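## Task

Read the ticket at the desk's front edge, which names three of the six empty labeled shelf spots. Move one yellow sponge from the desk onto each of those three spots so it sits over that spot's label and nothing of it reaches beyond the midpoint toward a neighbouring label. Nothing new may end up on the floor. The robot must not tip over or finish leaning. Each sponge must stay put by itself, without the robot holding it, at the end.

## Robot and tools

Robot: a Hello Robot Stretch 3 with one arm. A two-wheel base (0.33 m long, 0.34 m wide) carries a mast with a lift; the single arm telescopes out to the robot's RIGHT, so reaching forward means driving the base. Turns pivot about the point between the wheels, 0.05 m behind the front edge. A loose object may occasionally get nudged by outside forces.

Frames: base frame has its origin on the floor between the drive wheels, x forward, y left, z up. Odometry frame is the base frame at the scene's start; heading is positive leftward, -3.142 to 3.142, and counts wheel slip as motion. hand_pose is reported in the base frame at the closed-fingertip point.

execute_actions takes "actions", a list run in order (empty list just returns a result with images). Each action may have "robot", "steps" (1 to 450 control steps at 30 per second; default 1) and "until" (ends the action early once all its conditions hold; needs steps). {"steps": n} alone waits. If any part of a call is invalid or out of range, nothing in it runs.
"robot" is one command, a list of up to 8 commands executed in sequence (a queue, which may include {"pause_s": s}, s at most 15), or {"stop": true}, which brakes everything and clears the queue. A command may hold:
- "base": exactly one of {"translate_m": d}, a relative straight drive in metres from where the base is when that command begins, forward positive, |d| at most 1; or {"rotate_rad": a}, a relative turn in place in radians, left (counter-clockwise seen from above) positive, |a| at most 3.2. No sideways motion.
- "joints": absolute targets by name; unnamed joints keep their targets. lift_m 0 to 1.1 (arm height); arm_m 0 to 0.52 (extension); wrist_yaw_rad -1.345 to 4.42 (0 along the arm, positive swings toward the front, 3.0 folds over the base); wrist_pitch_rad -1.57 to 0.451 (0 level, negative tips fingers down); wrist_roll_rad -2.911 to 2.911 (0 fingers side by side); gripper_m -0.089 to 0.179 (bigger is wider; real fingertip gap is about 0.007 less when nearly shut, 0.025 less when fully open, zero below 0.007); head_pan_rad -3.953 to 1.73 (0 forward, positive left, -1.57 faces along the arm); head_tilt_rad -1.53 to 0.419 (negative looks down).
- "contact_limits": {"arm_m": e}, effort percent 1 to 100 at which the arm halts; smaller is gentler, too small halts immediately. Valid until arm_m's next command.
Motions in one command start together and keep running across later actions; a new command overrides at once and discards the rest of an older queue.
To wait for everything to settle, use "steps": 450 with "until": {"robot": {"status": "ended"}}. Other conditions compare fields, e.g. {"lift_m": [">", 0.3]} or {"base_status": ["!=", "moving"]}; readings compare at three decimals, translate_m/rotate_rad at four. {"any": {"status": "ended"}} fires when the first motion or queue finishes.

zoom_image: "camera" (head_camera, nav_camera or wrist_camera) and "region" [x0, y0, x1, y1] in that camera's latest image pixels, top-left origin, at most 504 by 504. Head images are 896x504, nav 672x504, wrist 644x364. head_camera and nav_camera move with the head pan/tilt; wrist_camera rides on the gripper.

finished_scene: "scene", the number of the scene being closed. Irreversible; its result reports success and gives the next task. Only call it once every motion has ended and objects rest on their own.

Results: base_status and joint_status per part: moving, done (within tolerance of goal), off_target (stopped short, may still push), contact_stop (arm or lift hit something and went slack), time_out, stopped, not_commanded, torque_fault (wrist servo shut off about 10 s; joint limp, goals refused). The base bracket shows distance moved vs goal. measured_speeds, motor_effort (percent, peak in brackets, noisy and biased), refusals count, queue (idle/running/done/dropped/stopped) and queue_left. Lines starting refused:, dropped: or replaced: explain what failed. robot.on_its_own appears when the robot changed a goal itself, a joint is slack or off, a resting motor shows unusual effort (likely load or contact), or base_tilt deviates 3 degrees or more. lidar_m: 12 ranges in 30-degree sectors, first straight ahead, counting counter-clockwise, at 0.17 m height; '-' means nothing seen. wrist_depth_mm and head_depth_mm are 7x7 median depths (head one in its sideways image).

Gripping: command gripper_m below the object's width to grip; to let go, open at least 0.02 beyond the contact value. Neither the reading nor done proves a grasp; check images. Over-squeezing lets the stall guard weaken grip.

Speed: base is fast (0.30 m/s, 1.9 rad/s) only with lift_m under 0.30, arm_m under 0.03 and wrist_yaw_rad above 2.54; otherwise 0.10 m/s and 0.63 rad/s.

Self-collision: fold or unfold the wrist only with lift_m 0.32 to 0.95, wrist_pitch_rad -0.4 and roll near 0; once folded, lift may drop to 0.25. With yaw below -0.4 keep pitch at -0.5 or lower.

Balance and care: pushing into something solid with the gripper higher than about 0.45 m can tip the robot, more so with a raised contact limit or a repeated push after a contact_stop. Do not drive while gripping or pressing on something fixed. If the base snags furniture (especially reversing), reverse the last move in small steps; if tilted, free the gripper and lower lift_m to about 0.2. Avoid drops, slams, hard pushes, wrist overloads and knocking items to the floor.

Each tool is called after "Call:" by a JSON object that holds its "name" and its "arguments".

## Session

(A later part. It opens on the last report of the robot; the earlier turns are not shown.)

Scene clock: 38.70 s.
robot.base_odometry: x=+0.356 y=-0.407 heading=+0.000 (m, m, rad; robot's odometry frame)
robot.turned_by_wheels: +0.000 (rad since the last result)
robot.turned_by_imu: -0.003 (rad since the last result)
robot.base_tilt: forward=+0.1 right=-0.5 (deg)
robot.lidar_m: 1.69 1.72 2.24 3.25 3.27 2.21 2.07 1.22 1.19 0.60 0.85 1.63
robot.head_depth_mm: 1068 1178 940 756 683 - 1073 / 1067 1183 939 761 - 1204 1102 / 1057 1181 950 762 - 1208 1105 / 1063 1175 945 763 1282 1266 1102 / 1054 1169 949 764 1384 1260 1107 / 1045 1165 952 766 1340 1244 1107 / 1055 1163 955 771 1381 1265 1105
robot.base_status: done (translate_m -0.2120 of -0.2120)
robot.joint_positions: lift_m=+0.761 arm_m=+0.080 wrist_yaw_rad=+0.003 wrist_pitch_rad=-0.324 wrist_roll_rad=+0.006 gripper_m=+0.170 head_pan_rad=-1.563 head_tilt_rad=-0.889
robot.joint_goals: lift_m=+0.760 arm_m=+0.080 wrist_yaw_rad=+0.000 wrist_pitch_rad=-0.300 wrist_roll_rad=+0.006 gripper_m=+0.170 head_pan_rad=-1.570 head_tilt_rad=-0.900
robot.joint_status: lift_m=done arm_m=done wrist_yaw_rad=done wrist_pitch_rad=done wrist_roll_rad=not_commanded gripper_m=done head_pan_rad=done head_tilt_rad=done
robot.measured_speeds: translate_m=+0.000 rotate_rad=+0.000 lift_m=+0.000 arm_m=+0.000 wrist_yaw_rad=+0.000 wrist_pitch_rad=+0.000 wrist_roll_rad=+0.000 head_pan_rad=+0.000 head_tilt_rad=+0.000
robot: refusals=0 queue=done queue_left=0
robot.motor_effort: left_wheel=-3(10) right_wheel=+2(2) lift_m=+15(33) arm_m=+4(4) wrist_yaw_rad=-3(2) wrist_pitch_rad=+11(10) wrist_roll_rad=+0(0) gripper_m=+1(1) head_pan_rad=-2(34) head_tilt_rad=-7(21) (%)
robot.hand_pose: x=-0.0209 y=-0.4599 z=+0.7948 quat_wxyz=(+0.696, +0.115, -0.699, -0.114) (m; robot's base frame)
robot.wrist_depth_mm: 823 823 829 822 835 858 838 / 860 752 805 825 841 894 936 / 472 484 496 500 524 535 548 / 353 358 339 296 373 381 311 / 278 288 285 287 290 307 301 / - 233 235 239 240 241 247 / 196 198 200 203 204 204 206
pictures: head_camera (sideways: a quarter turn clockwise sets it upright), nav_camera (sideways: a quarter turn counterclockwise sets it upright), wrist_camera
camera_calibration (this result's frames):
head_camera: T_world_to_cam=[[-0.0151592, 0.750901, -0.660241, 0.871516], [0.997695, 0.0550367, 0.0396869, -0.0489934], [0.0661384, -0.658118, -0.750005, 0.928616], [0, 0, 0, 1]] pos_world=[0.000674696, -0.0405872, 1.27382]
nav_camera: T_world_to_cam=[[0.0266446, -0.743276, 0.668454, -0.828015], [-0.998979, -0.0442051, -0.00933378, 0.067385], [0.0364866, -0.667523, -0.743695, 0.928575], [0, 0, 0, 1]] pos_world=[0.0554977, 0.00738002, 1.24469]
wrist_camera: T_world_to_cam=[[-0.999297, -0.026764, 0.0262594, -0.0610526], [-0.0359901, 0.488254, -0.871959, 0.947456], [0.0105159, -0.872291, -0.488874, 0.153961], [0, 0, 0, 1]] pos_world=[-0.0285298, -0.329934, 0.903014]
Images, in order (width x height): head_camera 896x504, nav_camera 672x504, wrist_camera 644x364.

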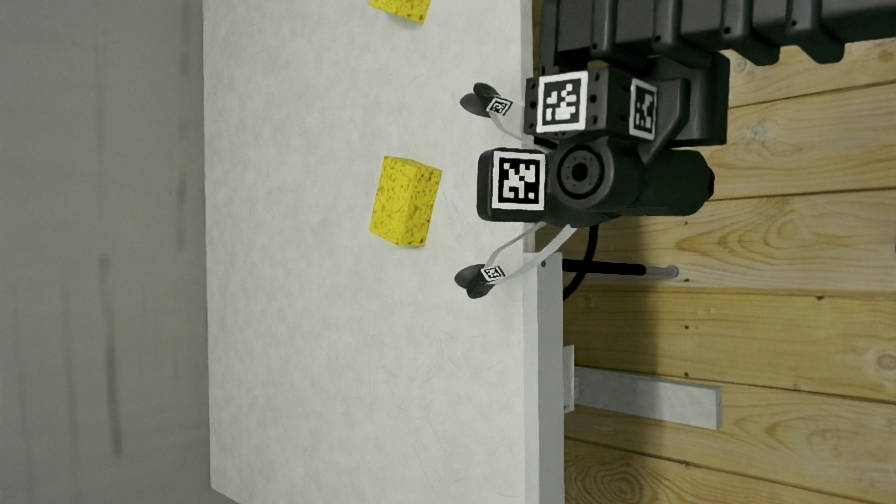

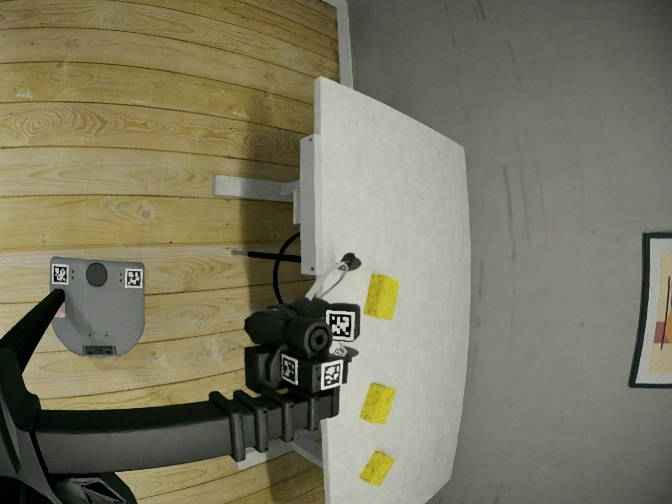

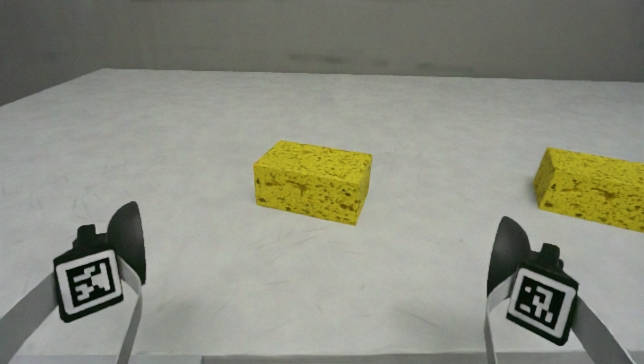

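Call:
{"name": "execute_actions", "arguments": {"actions": [{"robot":[{"joints":{"lift_m":0.72,"arm_m":0.25}}],"steps":400,"until":{"robot":{"status":"ended"}}}]}}

Scene clock: 41.37 s.
robot.base_odometry: x=+0.356 y=-0.407 heading=+0.000 (m, m, rad; robot's odometry frame)
robot.turned_by_wheels: +0.000 (rad since the last result)
robot.turned_by_imu: -0.001 (rad since the last result)
robot.base_tilt: forward=+0.1 right=-0.7 (deg)
robot.lidar_m: 1.69 1.72 2.23 3.28 3.27 2.21 2.07 1.22 1.19 0.60 0.85 1.63
robot.head_depth_mm: 1062 1186 941 761 - - - / 1062 1180 938 - 1420 1259 1102 / 1056 1178 943 - 1434 1258 1102 / 1063 1174 947 754 1370 1267 1101 / 1058 1171 950 765 1376 1268 1108 / 1057 1169 950 769 1348 1246 1108 / 1053 1166 955 767 1380 1262 1110
robot.base_status: done (translate_m -0.2120 of -0.2120)
robot.joint_positions: lift_m=+0.721 arm_m=+0.250 wrist_yaw_rad=+0.002 wrist_pitch_rad=-0.323 wrist_roll_rad=+0.006 gripper_m=+0.170 head_pan_rad=-1.563 head_tilt_rad=-0.889
robot.joint_goals: lift_m=+0.720 arm_m=+0.250 wrist_yaw_rad=+0.000 wrist_pitch_rad=-0.300 wrist_roll_rad=+0.006 gripper_m=+0.170 head_pan_rad=-1.570 head_tilt_rad=-0.900
robot.joint_status: lift_m=done arm_m=done wrist_yaw_rad=done wrist_pitch_rad=done wrist_roll_rad=not_commanded gripper_m=done head_pan_rad=done head_tilt_rad=done
robot.measured_speeds: translate_m=+0.000 rotate_rad=+0.000 lift_m=+0.000 arm_m=+0.000 wrist_yaw_rad=+0.000 wrist_pitch_rad=+0.000 wrist_roll_rad=+0.000 head_pan_rad=+0.000 head_tilt_rad=+0.000
robot: refusals=0 queue=done queue_left=0
robot.motor_effort: left_wheel=-3(3) right_wheel=+3(3) lift_m=+14(15) arm_m=+5(7) wrist_yaw_rad=-1(2) wrist_pitch_rad=+11(11) wrist_roll_rad=+0(0) gripper_m=+1(1) head_pan_rad=-4(4) head_tilt_rad=-7(7) (%)
robot.hand_pose: x=-0.0210 y=-0.6300 z=+0.7550 quat_wxyz=(+0.696, +0.114, -0.700, -0.114) (m; robot's base frame)
robot.wrist_depth_mm: 656 666 671 689 685 694 697 / 568 588 615 631 669 702 750 / 369 378 388 394 399 415 424 / 275 277 280 286 291 298 303 / 217 225 152 153 218 240 236 / - 143 129 127 176 188 191 / 153 153 141 122 154 159 161
pictures: head_camera (sideways: a quarter turn clockwise sets it upright), nav_camera (sideways: a quarter turn counterclockwise sets it upright), wrist_camera
camera_calibration (this result's frames):
head_camera: T_world_to_cam=[[-0.0150835, 0.750993, -0.660138, 0.871381], [0.997701, 0.0549298, 0.0396934, -0.0490019], [0.0660707, -0.658021, -0.750095, 0.928734], [0, 0, 0, 1]] pos_world=[0.000670539, -0.0405828, 1.27382]
nav_camera: T_world_to_cam=[[0.0265697, -0.743371, 0.668352, -0.827881], [-0.998983, -0.0441022, -0.00933878, 0.0673915], [0.036418, -0.667424, -0.743787, 0.928695], [0, 0, 0, 1]] pos_world=[0.0554984, 0.00738286, 1.2447]
wrist_camera: T_world_to_cam=[[-0.999307, -0.0263526, 0.0262818, -0.0644093], [-0.0357991, 0.487458, -0.872412, 0.995663], [0.010179, -0.872749, -0.488064, -0.0147667], [0, 0, 0, 1]] pos_world=[-0.0285705, -0.499929, 0.863114]
Images, in order (width x height): head_camera 896x504, nav_camera 672x504, wrist_camera 644x364.

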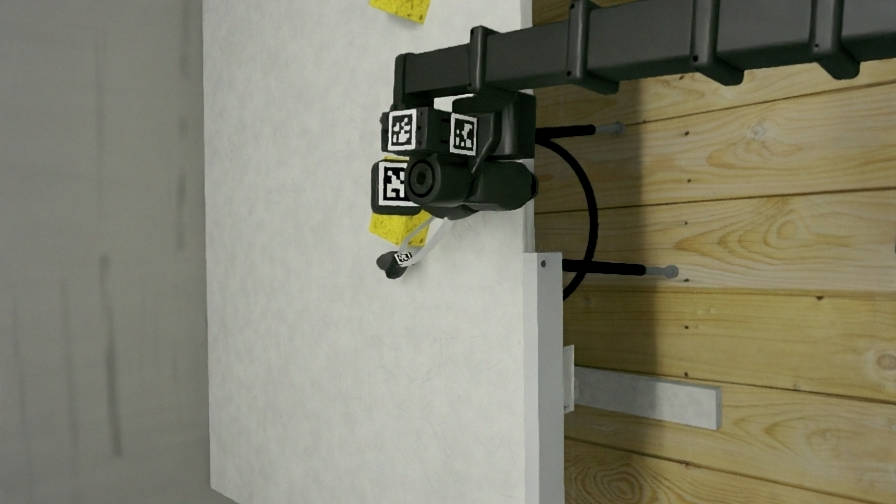

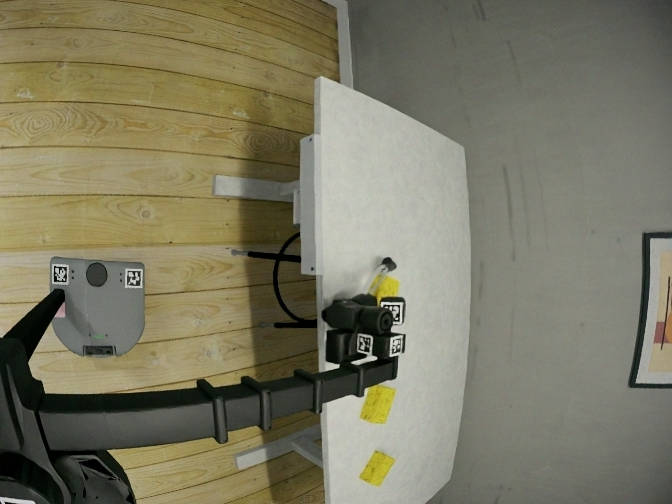

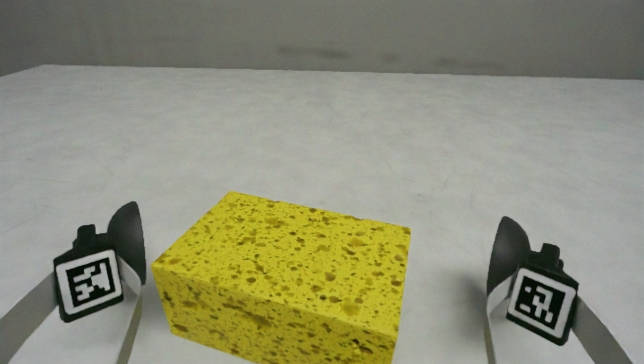

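Call:
{"name": "execute_actions", "arguments": {"actions": [{"robot":[{"base":{"translate_m":0.015},"joints":{"lift_m":0.71,"arm_m":0.24}},{"joints":{"gripper_m":0.06}},{"joints":{"lift_m":0.76}}],"steps":400,"until":{"robot":{"status":"ended"}}}]}}

Scene clock: 46.67 s.
robot.base_odometry: x=+0.371 y=-0.407 heading=+0.000 (m, m, rad; robot's odometry frame)
robot.turned_by_wheels: +0.000 (rad since the last result)
robot.turned_by_imu: -0.001 (rad since the last result)
robot.base_tilt: forward=-0.1 right=-0.5 (deg)
robot.lidar_m: 1.67 1.71 2.22 3.27 3.29 2.22 2.09 1.22 0.74 0.59 0.85 1.63
robot.head_depth_mm: 1061 1177 940 778 - - 1086 / 1065 1174 967 - 1366 1256 1095 / 1063 1178 981 - 1416 1263 1102 / 1062 1179 947 763 1372 1265 1101 / 1057 1168 948 767 1377 1261 1106 / 1053 1165 953 765 1372 1248 1109 / 1050 1167 960 771 1379 1276 1114
robot.base_status: done (translate_m +0.0150 of +0.0150)
robot.joint_positions: lift_m=+0.759 arm_m=+0.240 wrist_yaw_rad=+0.002 wrist_pitch_rad=-0.323 wrist_roll_rad=+0.006 gripper_m=+0.067 head_pan_rad=-1.563 head_tilt_rad=-0.889
robot.joint_goals: lift_m=+0.760 arm_m=+0.240 wrist_yaw_rad=+0.000 wrist_pitch_rad=-0.300 wrist_roll_rad=+0.006 gripper_m=+0.067 head_pan_rad=-1.570 head_tilt_rad=-0.900
robot.joint_status: lift_m=done arm_m=done wrist_yaw_rad=done wrist_pitch_rad=done wrist_roll_rad=not_commanded gripper_m=done head_pan_rad=done head_tilt_rad=done
robot.measured_speeds: translate_m=+0.000 rotate_rad=+0.000 lift_m=+0.000 arm_m=+0.000 wrist_yaw_rad=+0.000 wrist_pitch_rad=+0.000 wrist_roll_rad=+0.000 head_pan_rad=+0.000 head_tilt_rad=+0.000
robot: refusals=0 queue=done queue_left=0
robot.on_its_own: gripper_m is held at +0.067, not at your +0.060, by its stall guard, which is still easing
robot.motor_effort: left_wheel=-3(4) right_wheel=+2(7) lift_m=+32(32) arm_m=-3(4) wrist_yaw_rad=-2(2) wrist_pitch_rad=+11(11) wrist_roll_rad=+0(0) gripper_m=-2(100) head_pan_rad=-3(3) head_tilt_rad=-7(7) (%)
robot.hand_pose: x=-0.0210 y=-0.6206 z=+0.7940 quat_wxyz=(+0.696, +0.114, -0.700, -0.114) (m; robot's base frame)
robot.wrist_depth_mm: 675 680 677 697 698 707 704 / 710 709 705 710 733 747 758 / 470 476 484 504 514 526 534 / 348 351 341 175 370 379 380 / 278 290 138 138 140 296 296 / 229 - 146 128 120 247 242 / - 196 197 145 133 196 205
pictures: head_camera (sideways: a quarter turn clockwise sets it upright), nav_camera (sideways: a quarter turn counterclockwise sets it upright), wrist_camera
camera_calibration (this result's frames):
head_camera: T_world_to_cam=[[-0.0150802, 0.751004, -0.660126, 0.871366], [0.997701, 0.0549247, 0.0396941, -0.0490028], [0.0660676, -0.65801, -0.750106, 0.928748], [0, 0, 0, 1]] pos_world=[0.000670352, -0.0405823, 1.27382]
nav_camera: T_world_to_cam=[[0.0265664, -0.743381, 0.66834, -0.827866], [-0.998984, -0.0440975, -0.00933936, 0.0673923], [0.0364149, -0.667413, -0.743797, 0.928708], [0, 0, 0, 1]] pos_world=[0.0554984, 0.00738354, 1.2447]
wrist_camera: T_world_to_cam=[[-0.999307, -0.0263501, 0.0262845, -0.0651854], [-0.0357991, 0.487358, -0.872468, 1.02505], [0.0101797, -0.872804, -0.487964, 0.012379], [0, 0, 0, 1]] pos_world=[-0.0285705, -0.490478, 0.902074]
Images, in order (width x height): head_camera 896x504, nav_camera 672x504, wrist_camera 644x364.

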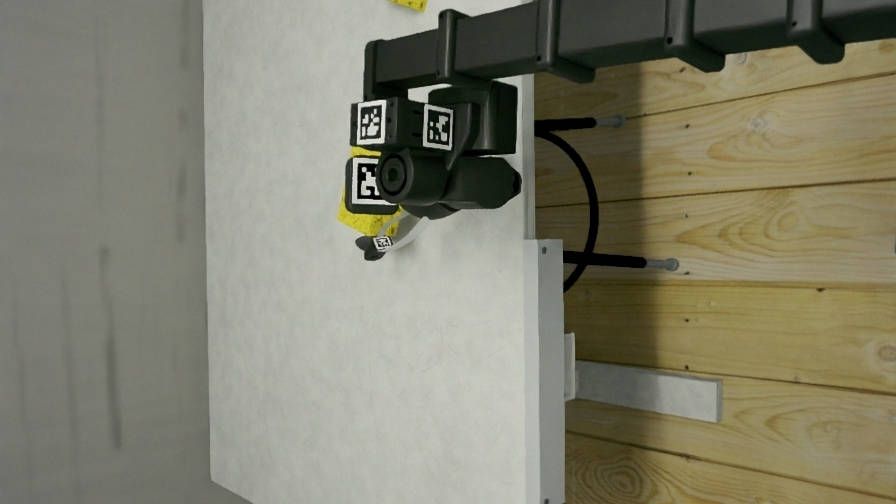

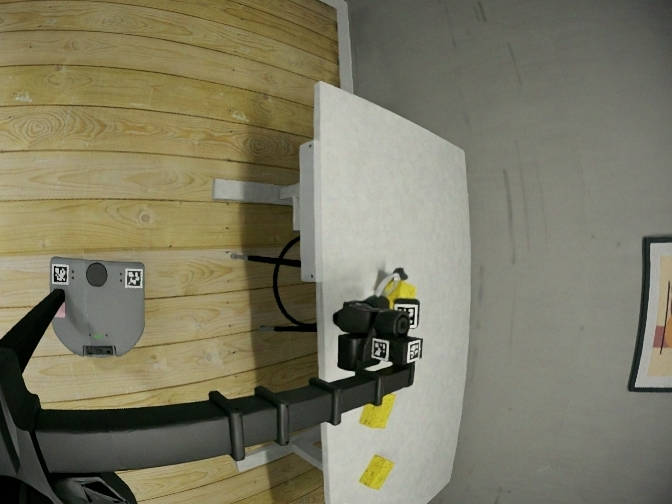

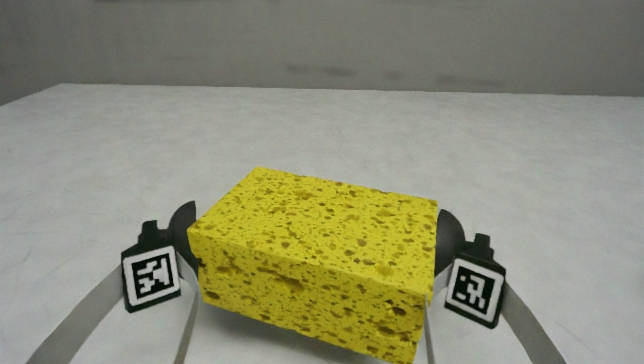

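Call:
{"name": "execute_actions", "arguments": {"actions": [{"robot":[{"joints":{"lift_m":0.712}},{"joints":{"gripper_m":0.175}},{"joints":{"lift_m":0.77}},{"base":{"translate_m":0.07},"joints":{"wrist_yaw_rad":-0.33,"arm_m":0.25}}],"steps":400,"until":{"robot":{"status":"ended"}}}]}}

Scene clock: 53.43 s.
robot.base_odometry: x=+0.441 y=-0.407 heading=+0.000 (m, m, rad; robot's odometry frame)
robot.turned_by_wheels: +0.000 (rad since the last result)
robot.turned_by_imu: -0.002 (rad since the last result)
robot.base_tilt: forward=-0.1 right=-0.5 (deg)
robot.lidar_m: 1.61 1.63 2.12 3.25 3.34 2.30 2.15 1.25 0.76 0.59 0.82 1.63
robot.head_depth_mm: 1057 1176 938 - - 1230 1080 / 1056 1170 971 - 1392 1260 1099 / 1047 1170 981 - 1369 1260 1107 / 1048 1174 945 761 1118 1263 1100 / 1052 1159 949 767 736 1275 1112 / 1050 1162 954 769 1376 1258 1110 / 1046 1184 959 770 1413 1271 1112
robot.base_status: done (translate_m +0.0700 of +0.0700)
robot.joint_positions: lift_m=+0.769 arm_m=+0.250 wrist_yaw_rad=-0.327 wrist_pitch_rad=-0.323 wrist_roll_rad=+0.006 gripper_m=+0.175 head_pan_rad=-1.563 head_tilt_rad=-0.889
robot.joint_goals: lift_m=+0.770 arm_m=+0.250 wrist_yaw_rad=-0.330 wrist_pitch_rad=-0.300 wrist_roll_rad=+0.006 gripper_m=+0.175 head_pan_rad=-1.570 head_tilt_rad=-0.900
robot.joint_status: lift_m=done arm_m=done wrist_yaw_rad=done wrist_pitch_rad=done wrist_roll_rad=not_commanded gripper_m=done head_pan_rad=done head_tilt_rad=done
robot.measured_speeds: translate_m=+0.000 rotate_rad=+0.000 lift_m=+0.000 arm_m=+0.000 wrist_yaw_rad=+0.000 wrist_pitch_rad=+0.000 wrist_roll_rad=+0.000 head_pan_rad=+0.000 head_tilt_rad=+0.000
robot: refusals=0 queue=done queue_left=0
robot.motor_effort: left_wheel=-3(4) right_wheel=+2(6) lift_m=+32(32) arm_m=+4(6) wrist_yaw_rad=-3(3) wrist_pitch_rad=+10(12) wrist_roll_rad=+0(0) gripper_m=+1(100) head_pan_rad=-3(4) head_tilt_rad=-7(7) (%)
robot.hand_pose: x=-0.0970 y=-0.6176 z=+0.8040 quat_wxyz=(+0.668, -0.002, -0.709, -0.226) (m; robot's base frame)
robot.wrist_depth_mm: 573 623 666 745 834 936 - / 598 644 716 774 852 918 - / 487 505 511 520 537 553 565 / 367 373 374 388 392 402 410 / 303 306 297 301 307 325 266 / - 236 202 190 242 254 256 / 205 207 166 162 201 212 213
pictures: head_camera (sideways: a quarter turn clockwise sets it upright), nav_camera (sideways: a quarter turn counterclockwise sets it upright), wrist_camera
camera_calibration (this result's frames):
head_camera: T_world_to_cam=[[-0.0150711, 0.751004, -0.660126, 0.871366], [0.997702, 0.0549127, 0.0396941, -0.0490028], [0.0660597, -0.65801, -0.750106, 0.928748], [0, 0, 0, 1]] pos_world=[0.000669863, -0.0405823, 1.27382]
nav_camera: T_world_to_cam=[[0.0265575, -0.743382, 0.66834, -0.827866], [-0.998984, -0.0440855, -0.00933936, 0.0673923], [0.0364068, -0.667413, -0.743797, 0.928708], [0, 0, 0, 1]] pos_world=[0.0554985, 0.00738294, 1.2447]
wrist_camera: T_world_to_cam=[[-0.95427, 0.297787, 0.0262852, 0.0631932], [0.123504, 0.472784, -0.872481, 1.03604], [-0.272241, -0.829336, -0.487941, 0.0201014], [0, 0, 0, 1]] pos_world=[-0.0621786, -0.491969, 0.91207]
Images, in order (width x height): head_camera 896x504, nav_camera 672x504, wrist_camera 644x364.

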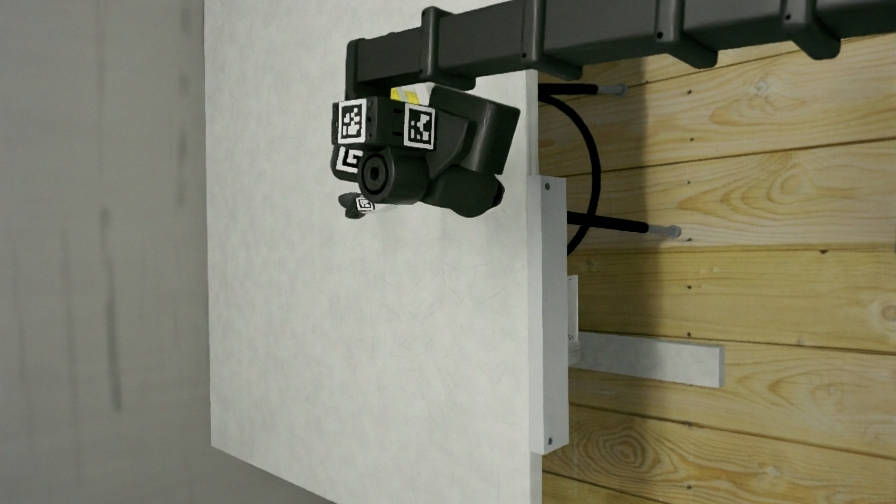

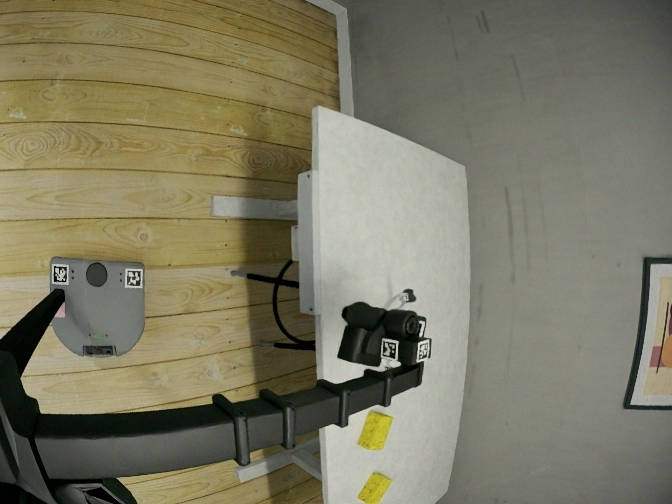

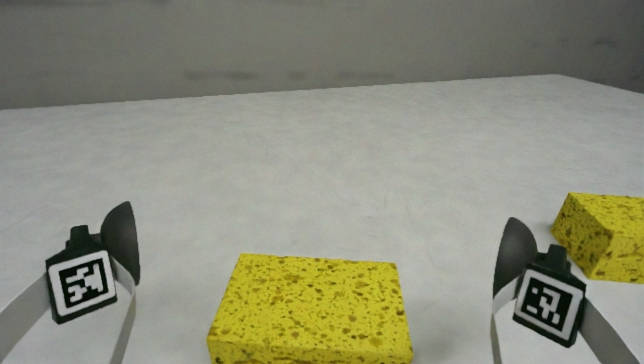

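Call:
{"name": "execute_actions", "arguments": {"actions": [{"robot":[{"joints":{"lift_m":0.71}},{"joints":{"gripper_m":0.08}},{"joints":{"lift_m":0.76}}],"steps":400,"until":{"robot":{"status":"ended"}}}]}}

Scene clock: 59.37 s.
robot.base_odometry: x=+0.441 y=-0.407 heading=+0.000 (m, m, rad; robot's odometry frame)
robot.turned_by_wheels: +0.000 (rad since the last result)
robot.turned_by_imu: -0.002 (rad since the last result)
robot.base_tilt: forward=+0.1 right=-0.6 (deg)
robot.lidar_m: 1.61 1.63 2.13 3.25 3.33 2.30 2.15 1.25 0.76 0.59 0.82 1.62
robot.head_depth_mm: 1059 1173 939 776 - - 1092 / 1055 1175 973 - 1396 1256 1104 / 1054 1171 979 - 1364 1257 1102 / 1059 1165 948 763 1120 1260 1102 / 1056 1168 951 763 739 1261 1102 / 1049 1168 958 766 1371 1259 1106 / 1049 1188 960 770 1405 1271 1108
robot.base_status: done (translate_m +0.0700 of +0.0700)
robot.joint_positions: lift_m=+0.759 arm_m=+0.250 wrist_yaw_rad=-0.327 wrist_pitch_rad=-0.323 wrist_roll_rad=+0.006 gripper_m=+0.081 head_pan_rad=-1.563 head_tilt_rad=-0.889
robot.joint_goals: lift_m=+0.760 arm_m=+0.250 wrist_yaw_rad=-0.330 wrist_pitch_rad=-0.300 wrist_roll_rad=+0.006 gripper_m=+0.080 head_pan_rad=-1.570 head_tilt_rad=-0.900
robot.joint_status: lift_m=done arm_m=done wrist_yaw_rad=done wrist_pitch_rad=done wrist_roll_rad=not_commanded gripper_m=done head_pan_rad=done head_tilt_rad=done
robot.measured_speeds: translate_m=+0.000 rotate_rad=+0.000 lift_m=+0.000 arm_m=+0.000 wrist_yaw_rad=+0.000 wrist_pitch_rad=+0.000 wrist_roll_rad=+0.000 head_pan_rad=+0.000 head_tilt_rad=+0.000
robot: refusals=0 queue=done queue_left=0
robot.motor_effort: left_wheel=-3(3) right_wheel=+3(2) lift_m=+32(33) arm_m=+4(4) wrist_yaw_rad=-2(2) wrist_pitch_rad=+10(11) wrist_roll_rad=+0(0) gripper_m=-15(100) head_pan_rad=-4(3) head_tilt_rad=-7(7) (%)
robot.hand_pose: x=-0.0970 y=-0.6176 z=+0.7940 quat_wxyz=(+0.668, -0.002, -0.709, -0.226) (m; robot's base frame)
robot.wrist_depth_mm: 566 606 662 730 808 926 - / 608 640 709 744 841 868 - / 467 477 484 497 516 525 535 / 348 353 337 175 375 376 389 / 275 290 135 138 140 297 256 / 228 238 139 135 133 246 245 / 200 196 193 189 196 199 205
pictures: head_camera (sideways: a quarter turn clockwise sets it upright), nav_camera (sideways: a quarter turn counterclockwise sets it upright), wrist_camera
camera_calibration (this result's frames):
head_camera: T_world_to_cam=[[-0.0150711, 0.751004, -0.660126, 0.871366], [0.997702, 0.0549126, 0.0396941, -0.0490028], [0.0660596, -0.65801, -0.750106, 0.928748], [0, 0, 0, 1]] pos_world=[0.000669858, -0.0405823, 1.27382]
nav_camera: T_world_to_cam=[[0.0265574, -0.743382, 0.66834, -0.827865], [-0.998984, -0.0440854, -0.00933936, 0.0673923], [0.0364067, -0.667413, -0.743797, 0.928709], [0, 0, 0, 1]] pos_world=[0.0554985, 0.00738295, 1.2447]
wrist_camera: T_world_to_cam=[[-0.954257, 0.297831, 0.0262869, 0.0634723], [0.123504, 0.472718, -0.872516, 1.02733], [-0.272288, -0.829358, -0.487878, 0.0151564], [0, 0, 0, 1]] pos_world=[-0.0621827, -0.491969, 0.902084]
Images, in order (width x height): head_camera 896x504, nav_camera 672x504, wrist_camera 644x364.

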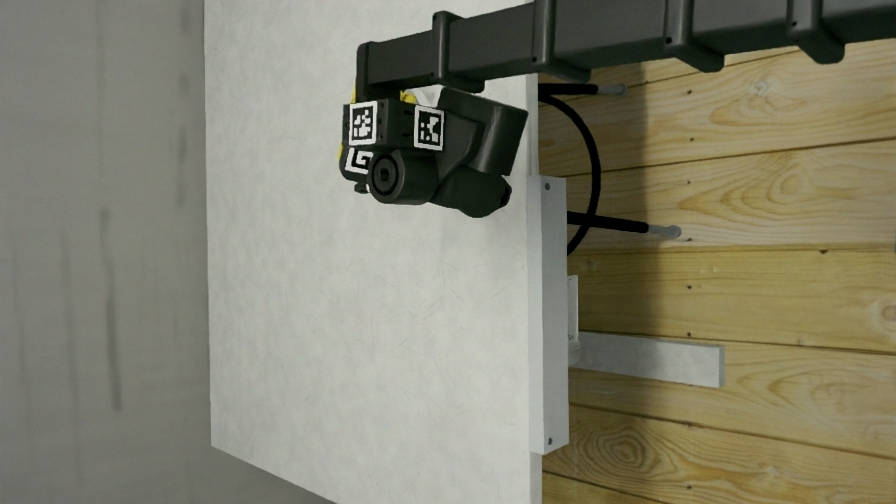

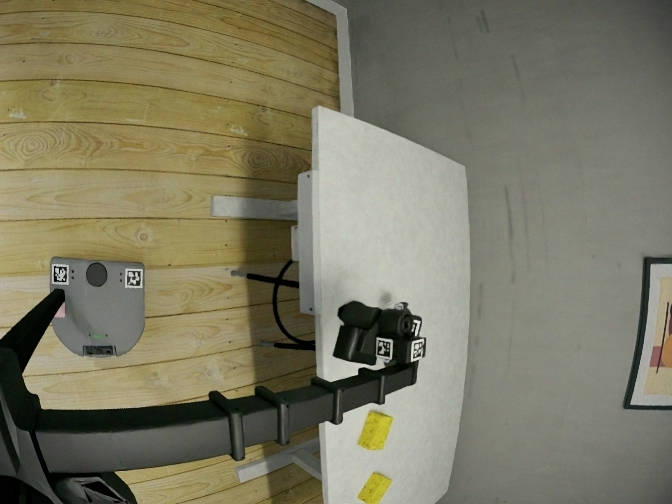

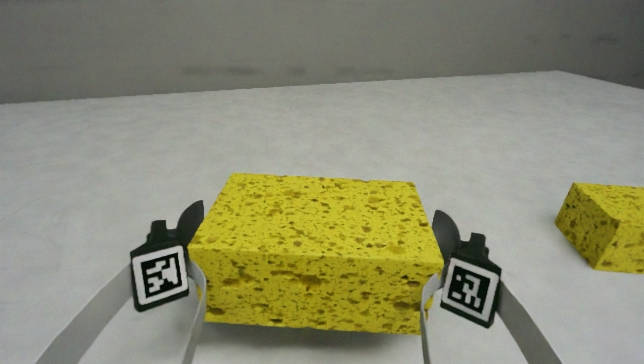

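Call:
{"name": "execute_actions", "arguments": {"actions": [{"robot":[{"joints":{"lift_m":0.79,"arm_m":0.0,"wrist_yaw_rad":2.62,"wrist_pitch_rad":-0.4,"head_pan_rad":0,"head_tilt_rad":-0.5}},{"base":{"rotate_rad":2.072},"joints":{"lift_m":0.285}}],"steps":450,"until":{"robot":{"status":"ended"}}}]}}

Scene clock: 68.07 s.
robot.base_odometry: x=+0.441 y=-0.407 heading=+2.072 (m, m, rad; robot's odometry frame)
robot.turned_by_wheels: +2.072 (rad since the last result)
robot.turned_by_imu: +2.064 (rad since the last result)
robot.base_tilt: forward=-0.1 right=-0.7 (deg)
robot.lidar_m: 3.35 2.33 2.15 1.25 0.76 0.59 0.82 1.59 1.61 1.63 2.08 3.24
robot.head_depth_mm: 2891 3094 3420 3080 2136 1621 1291 / 3040 3217 3436 3064 2123 1605 1309 / 3189 3401 3631 3114 2123 1611 1307 / 3322 3576 3926 3101 2114 1618 1308 / 3319 3614 3925 3071 2100 1636 1305 / 2872 3096 3274 3033 2123 1622 1304 / 2559 2668 2847 2871 2130 1618 1304
robot.base_status: done (rotate_rad +2.0719 of +2.0720)
robot.joint_positions: lift_m=+0.286 arm_m=+0.000 wrist_yaw_rad=+2.617 wrist_pitch_rad=-0.415 wrist_roll_rad=+0.006 gripper_m=+0.081 head_pan_rad=-0.007 head_tilt_rad=-0.508
robot.joint_goals: lift_m=+0.285 arm_m=+0.000 wrist_yaw_rad=+2.620 wrist_pitch_rad=-0.400 wrist_roll_rad=+0.006 gripper_m=+0.080 head_pan_rad=+0.000 head_tilt_rad=-0.500
robot.joint_status: lift_m=done arm_m=done wrist_yaw_rad=done wrist_pitch_rad=done wrist_roll_rad=not_commanded gripper_m=done head_pan_rad=done head_tilt_rad=done
robot.measured_speeds: translate_m=+0.000 rotate_rad=+0.000 lift_m=+0.000 arm_m=+0.000 wrist_yaw_rad=+0.000 wrist_pitch_rad=+0.000 wrist_roll_rad=+0.000 head_pan_rad=+0.000 head_tilt_rad=+0.000
robot: refusals=0 queue=done queue_left=0
robot.motor_effort: left_wheel=-2(8) right_wheel=+3(5) lift_m=+14(32) arm_m=-4(3) wrist_yaw_rad=+2(4) wrist_pitch_rad=+7(8) wrist_roll_rad=+0(0) gripper_m=-14(15) head_pan_rad=+5(56) head_tilt_rad=+5(37) (%)
robot.hand_pose: x=+0.0913 y=+0.0492 z=+0.2988 quat_wxyz=(+0.321, +0.708, -0.039, +0.628) (m; robot's base frame)
robot.wrist_depth_mm: - - - - - - - / - - - - - - - / 893 934 931 903 961 978 - / 718 714 691 177 738 746 744 / 579 599 136 139 139 610 617 / - - 137 135 134 521 521 / - - 422 419 427 435 438
pictures: head_camera (sideways: a quarter turn clockwise sets it upright), nav_camera (sideways: a quarter turn counterclockwise sets it upright), wrist_camera
camera_calibration (this result's frames):
head_camera: T_world_to_cam=[[-0.451368, -0.00612591, -0.892317, 1.1767], [-0.0516162, 0.998481, 0.0192547, -0.0160069], [0.890844, 0.054749, -0.450998, 0.534614], [0, 0, 0, 1]] pos_world=[0.0540424, -0.00607862, 1.29141]
nav_camera: T_world_to_cam=[[0.441399, 0.0177407, 0.897136, -1.12866], [0.0302489, -0.99953, 0.00488287, 0.0425993], [0.896801, 0.0249821, -0.441728, 0.530497], [0, 0, 0, 1]] pos_world=[0.0211484, 0.0493496, 1.24668]
wrist_camera: T_world_to_cam=[[0.878113, -0.477854, 0.0239501, -0.070838], [-0.253551, -0.507213, -0.823679, 0.324787], [0.405746, 0.71721, -0.566551, 0.263296], [0, 0, 0, 1]] pos_world=[0.0377225, -0.0579528, 0.418387]
Images, in order (width x height): head_camera 896x504, nav_camera 672x504, wrist_camera 644x364.

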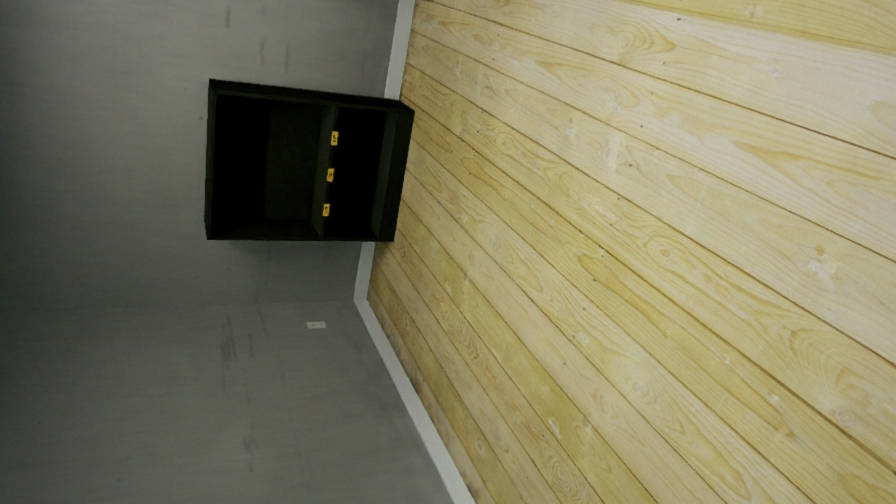

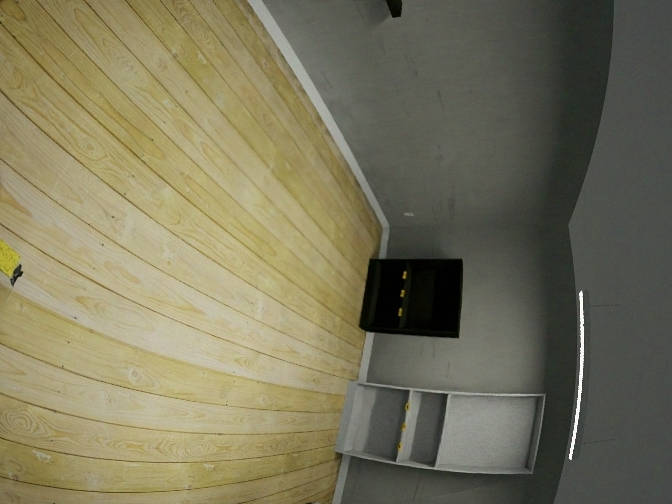

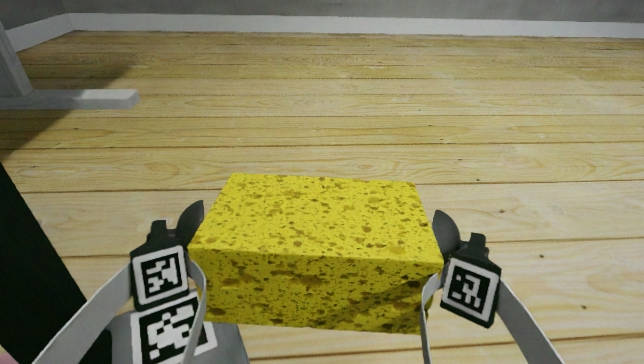

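Call:
{"name": "execute_actions", "arguments": {"actions": [{"robot":{"base":{"translate_m":1.0}},"steps":300,"until":{"robot":{"translate_m":[">",0.75]}}},{"robot":{"base":{"translate_m":1.0}},"steps":300,"until":{"robot":{"translate_m":[">",0.75]}}},{"robot":{"base":{"translate_m":1.0}},"steps":300,"until":{"robot":{"translate_m":[">",0.4]}}},{"robot":[{"base":{"translate_m":0.96},"joints":{"head_pan_rad":-1.57,"head_tilt_rad":-0.9}},{"base":{"rotate_rad":1.07}}],"steps":400,"until":{"robot":{"status":"ended"}}}]}}

Scene clock: 86.37 s.
robot.base_odometry: x=-0.940 y=+2.114 heading=-3.141 (m, m, rad; robot's odometry frame)
robot.turned_by_wheels: +1.070 (rad since the last result)
robot.turned_by_imu: +1.066 (rad since the last result)
robot.base_tilt: forward=+0.0 right=-0.8 (deg)
robot.lidar_m: 1.01 1.03 1.32 2.94 3.97 2.96 2.35 1.15 0.71 0.85 0.70 1.08
robot.head_depth_mm: 704 841 963 1039 1164 1249 1098 / 707 831 985 1105 1284 1254 1109 / 709 830 981 1101 1285 1258 1122 / 705 821 971 1103 1264 1244 1125 / 703 823 970 1103 1275 1239 1104 / 705 813 960 1100 1273 1238 1114 / 702 810 953 1062 1041 1267 1105
robot.base_status: done (rotate_rad +1.0699 of +1.0700)
robot.joint_positions: lift_m=+0.286 arm_m=+0.000 wrist_yaw_rad=+2.617 wrist_pitch_rad=-0.416 wrist_roll_rad=+0.006 gripper_m=+0.081 head_pan_rad=-1.563 head_tilt_rad=-0.889
robot.joint_goals: lift_m=+0.285 arm_m=+0.000 wrist_yaw_rad=+2.620 wrist_pitch_rad=-0.400 wrist_roll_rad=+0.006 gripper_m=+0.080 head_pan_rad=-1.570 head_tilt_rad=-0.900
robot.joint_status: lift_m=done arm_m=done wrist_yaw_rad=done wrist_pitch_rad=done wrist_roll_rad=not_commanded gripper_m=done head_pan_rad=done head_tilt_rad=done
robot.measured_speeds: translate_m=+0.000 rotate_rad=+0.000 lift_m=+0.000 arm_m=+0.000 wrist_yaw_rad=+0.000 wrist_pitch_rad=+0.000 wrist_roll_rad=+0.000 head_pan_rad=+0.000 head_tilt_rad=+0.000
robot: refusals=0 queue=done queue_left=0
robot.motor_effort: left_wheel=-3(14) right_wheel=+2(9) lift_m=+14(14) arm_m=-3(3) wrist_yaw_rad=+2(2) wrist_pitch_rad=+7(7) wrist_roll_rad=+0(0) gripper_m=-15(15) head_pan_rad=-4(52) head_tilt_rad=-7(41) (%)
robot.hand_pose: x=+0.0912 y=+0.0492 z=+0.2987 quat_wxyz=(+0.321, +0.708, -0.039, +0.628) (m; robot's base frame)
robot.wrist_depth_mm: - - - - - 944 769 / - - - - - 974 780 / 873 936 909 946 961 890 810 / 705 713 684 175 736 750 757 / 591 600 135 138 139 610 630 / - - 138 135 134 522 518 / - - 423 413 426 431 441
pictures: head_camera (sideways: a quarter turn clockwise sets it upright), nav_camera (sideways: a quarter turn counterclockwise sets it upright), wrist_camera
camera_calibration (this result's frames):
head_camera: T_world_to_cam=[[-0.014912, 0.751184, -0.659924, 0.871102], [0.997714, 0.0546889, 0.0397068, -0.0490194], [0.0659176, -0.657823, -0.750282, 0.928979], [0, 0, 0, 1]] pos_world=[0.000661138, -0.0405736, 1.2738]
nav_camera: T_world_to_cam=[[0.0264, -0.743567, 0.66814, -0.827604], [-0.998994, -0.0438696, -0.00934913, 0.0674051], [0.0362627, -0.667221, -0.743977, 0.928942], [0, 0, 0, 1]] pos_world=[0.0555, 0.00738775, 1.2447]
wrist_camera: T_world_to_cam=[[0.878295, -0.477519, 0.0239428, -0.0707809], [-0.253495, -0.50754, -0.823495, 0.324653], [0.405386, 0.717202, -0.566819, 0.263392], [0, 0, 0, 1]] pos_world=[0.0376889, -0.0579299, 0.41834]
Images, in order (width x height): head_camera 896x504, nav_camera 672x504, wrist_camera 644x364.

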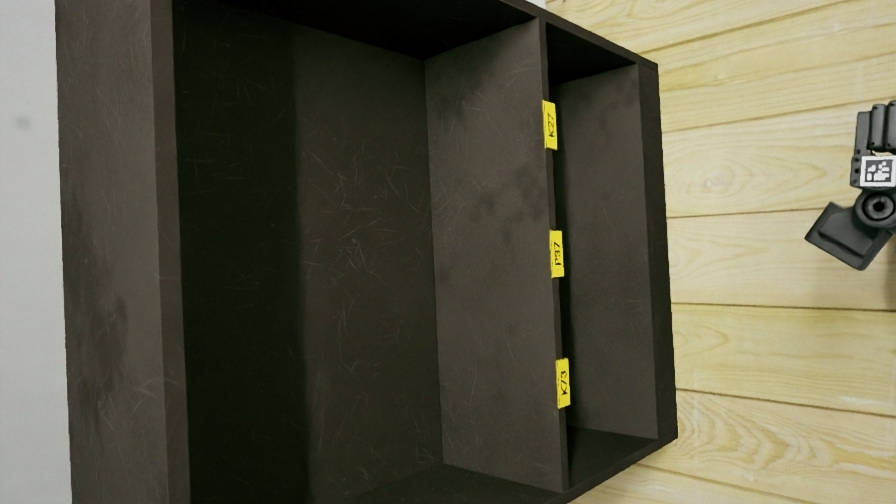

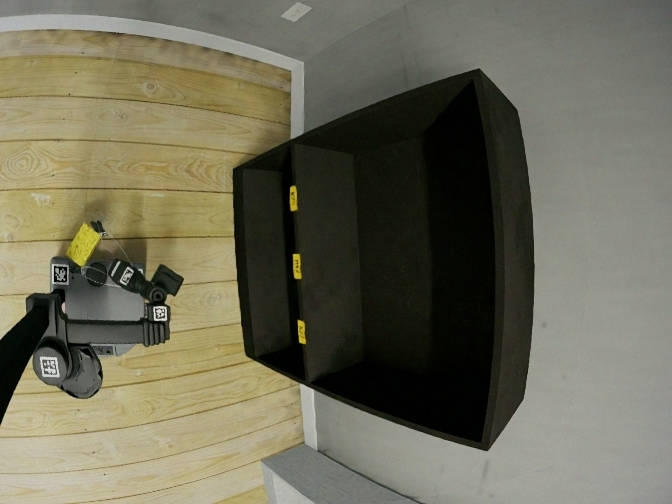

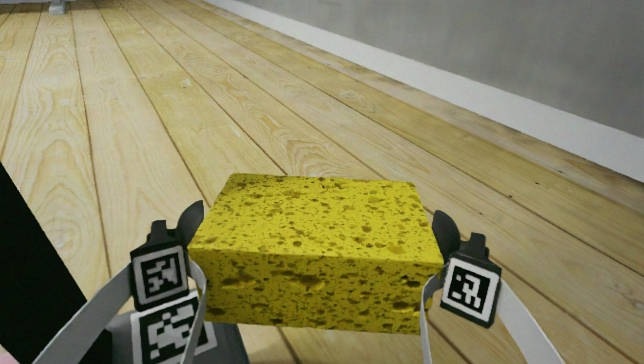

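Call:
{"name": "execute_actions", "arguments": {"actions": [{"robot":[{"base":{"rotate_rad":0.09},"joints":{"lift_m":0.40}},{"base":{"translate_m":0.034},"joints":{"lift_m":0.49,"wrist_yaw_rad":0,"wrist_pitch_rad":-0.3}}],"steps":450,"until":{"robot":{"status":"ended"}}}]}}

Scene clock: 91.03 s.
robot.base_odometry: x=-0.973 y=+2.111 heading=-3.051 (m, m, rad; robot's odometry frame)
robot.turned_by_wheels: +0.090 (rad since the last result)
robot.turned_by_imu: +0.088 (rad since the last result)
robot.base_tilt: forward=+0.0 right=-0.8 (deg)
robot.lidar_m: 0.98 1.01 1.38 3.43 3.99 2.91 2.39 1.18 0.73 0.85 0.68 1.01
robot.head_depth_mm: 693 813 959 1087 1185 1230 1103 / 698 812 964 1095 1265 1233 1158 / 704 818 969 1092 1013 774 - / 707 824 973 1097 1296 1237 1102 / 713 827 986 1103 1262 1257 1103 / 719 832 986 1106 1230 1265 1108 / 723 748 840 905 1444 1271 1111
robot.base_status: done (translate_m +0.0340 of +0.0340)
robot.joint_positions: lift_m=+0.489 arm_m=+0.000 wrist_yaw_rad=+0.004 wrist_pitch_rad=-0.324 wrist_roll_rad=+0.006 gripper_m=+0.081 head_pan_rad=-1.563 head_tilt_rad=-0.889
robot.joint_goals: lift_m=+0.490 arm_m=+0.000 wrist_yaw_rad=+0.000 wrist_pitch_rad=-0.300 wrist_roll_rad=+0.006 gripper_m=+0.080 head_pan_rad=-1.570 head_tilt_rad=-0.900
robot.joint_status: lift_m=done arm_m=done wrist_yaw_rad=done wrist_pitch_rad=done wrist_roll_rad=not_commanded gripper_m=done head_pan_rad=done head_tilt_rad=done
robot.measured_speeds: translate_m=+0.000 rotate_rad=+0.000 lift_m=+0.000 arm_m=+0.000 wrist_yaw_rad=+0.000 wrist_pitch_rad=+0.000 wrist_roll_rad=+0.000 head_pan_rad=+0.000 head_tilt_rad=+0.000
robot: refusals=0 queue=done queue_left=0
robot.motor_effort: left_wheel=-3(13) right_wheel=+3(8) lift_m=+32(32) arm_m=-3(3) wrist_yaw_rad=-3(3) wrist_pitch_rad=+11(14) wrist_roll_rad=+0(0) gripper_m=-15(14) head_pan_rad=-4(4) head_tilt_rad=-7(7) (%)
robot.hand_pose: x=-0.0207 y=-0.3804 z=+0.5237 quat_wxyz=(+0.696, +0.115, -0.699, -0.114) (m; robot's base frame)
robot.wrist_depth_mm: 444 547 537 543 535 540 467 / 451 574 583 591 579 578 480 / 435 474 487 497 508 516 464 / 412 391 382 175 385 394 409 / 469 617 136 138 140 668 462 / 517 595 138 136 133 609 545 / 688 573 562 550 564 580 693
pictures: head_camera (sideways: a quarter turn clockwise sets it upright), nav_camera (sideways: a quarter turn counterclockwise sets it upright), wrist_camera
camera_calibration (this result's frames):
head_camera: T_world_to_cam=[[-0.0149124, 0.751256, -0.659843, 0.870996], [0.997714, 0.0546844, 0.0397119, -0.049026], [0.0659169, -0.657742, -0.750353, 0.929071], [0, 0, 0, 1]] pos_world=[0.000661105, -0.0405705, 1.2738]
nav_camera: T_world_to_cam=[[0.0264004, -0.743639, 0.66806, -0.8275], [-0.998994, -0.0438683, -0.00935306, 0.0674102], [0.036262, -0.667141, -0.744049, 0.929036], [0, 0, 0, 1]] pos_world=[0.0554999, 0.00739391, 1.2447]
wrist_camera: T_world_to_cam=[[-0.999268, -0.0278092, 0.026258, -0.0519586], [-0.0365038, 0.488548, -0.871773, 0.67223], [0.011415, -0.872094, -0.489206, 0.0910062], [0, 0, 0, 1]] pos_world=[-0.0284205, -0.250496, 0.631917]
Images, in order (width x height): head_camera 896x504, nav_camera 672x504, wrist_camera 644x364.

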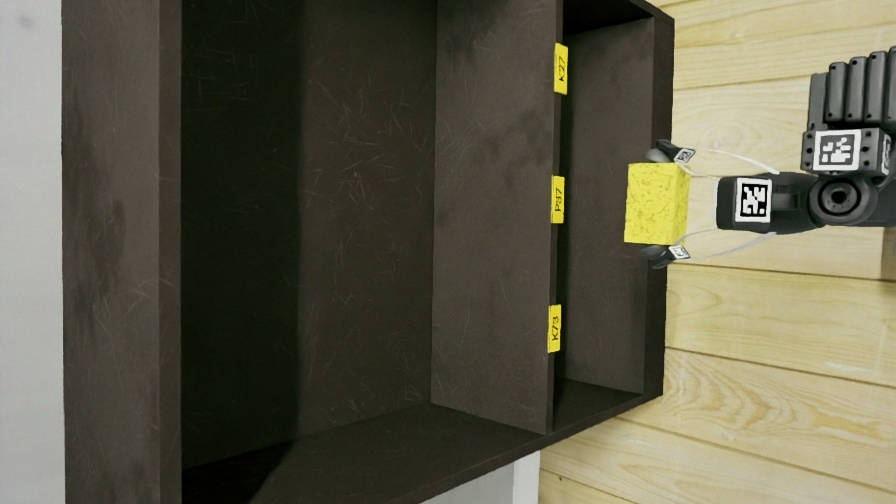

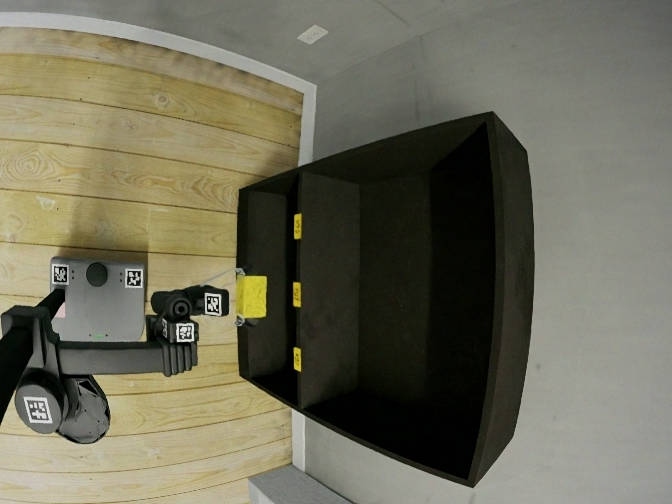

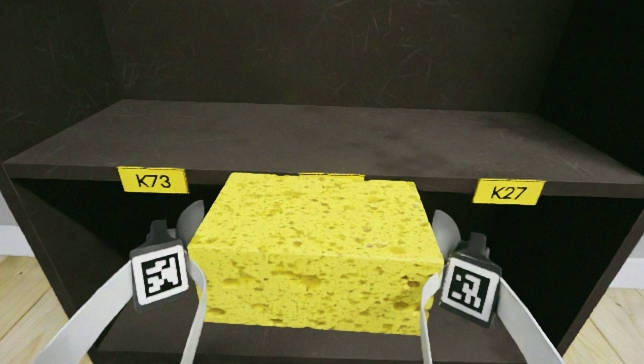

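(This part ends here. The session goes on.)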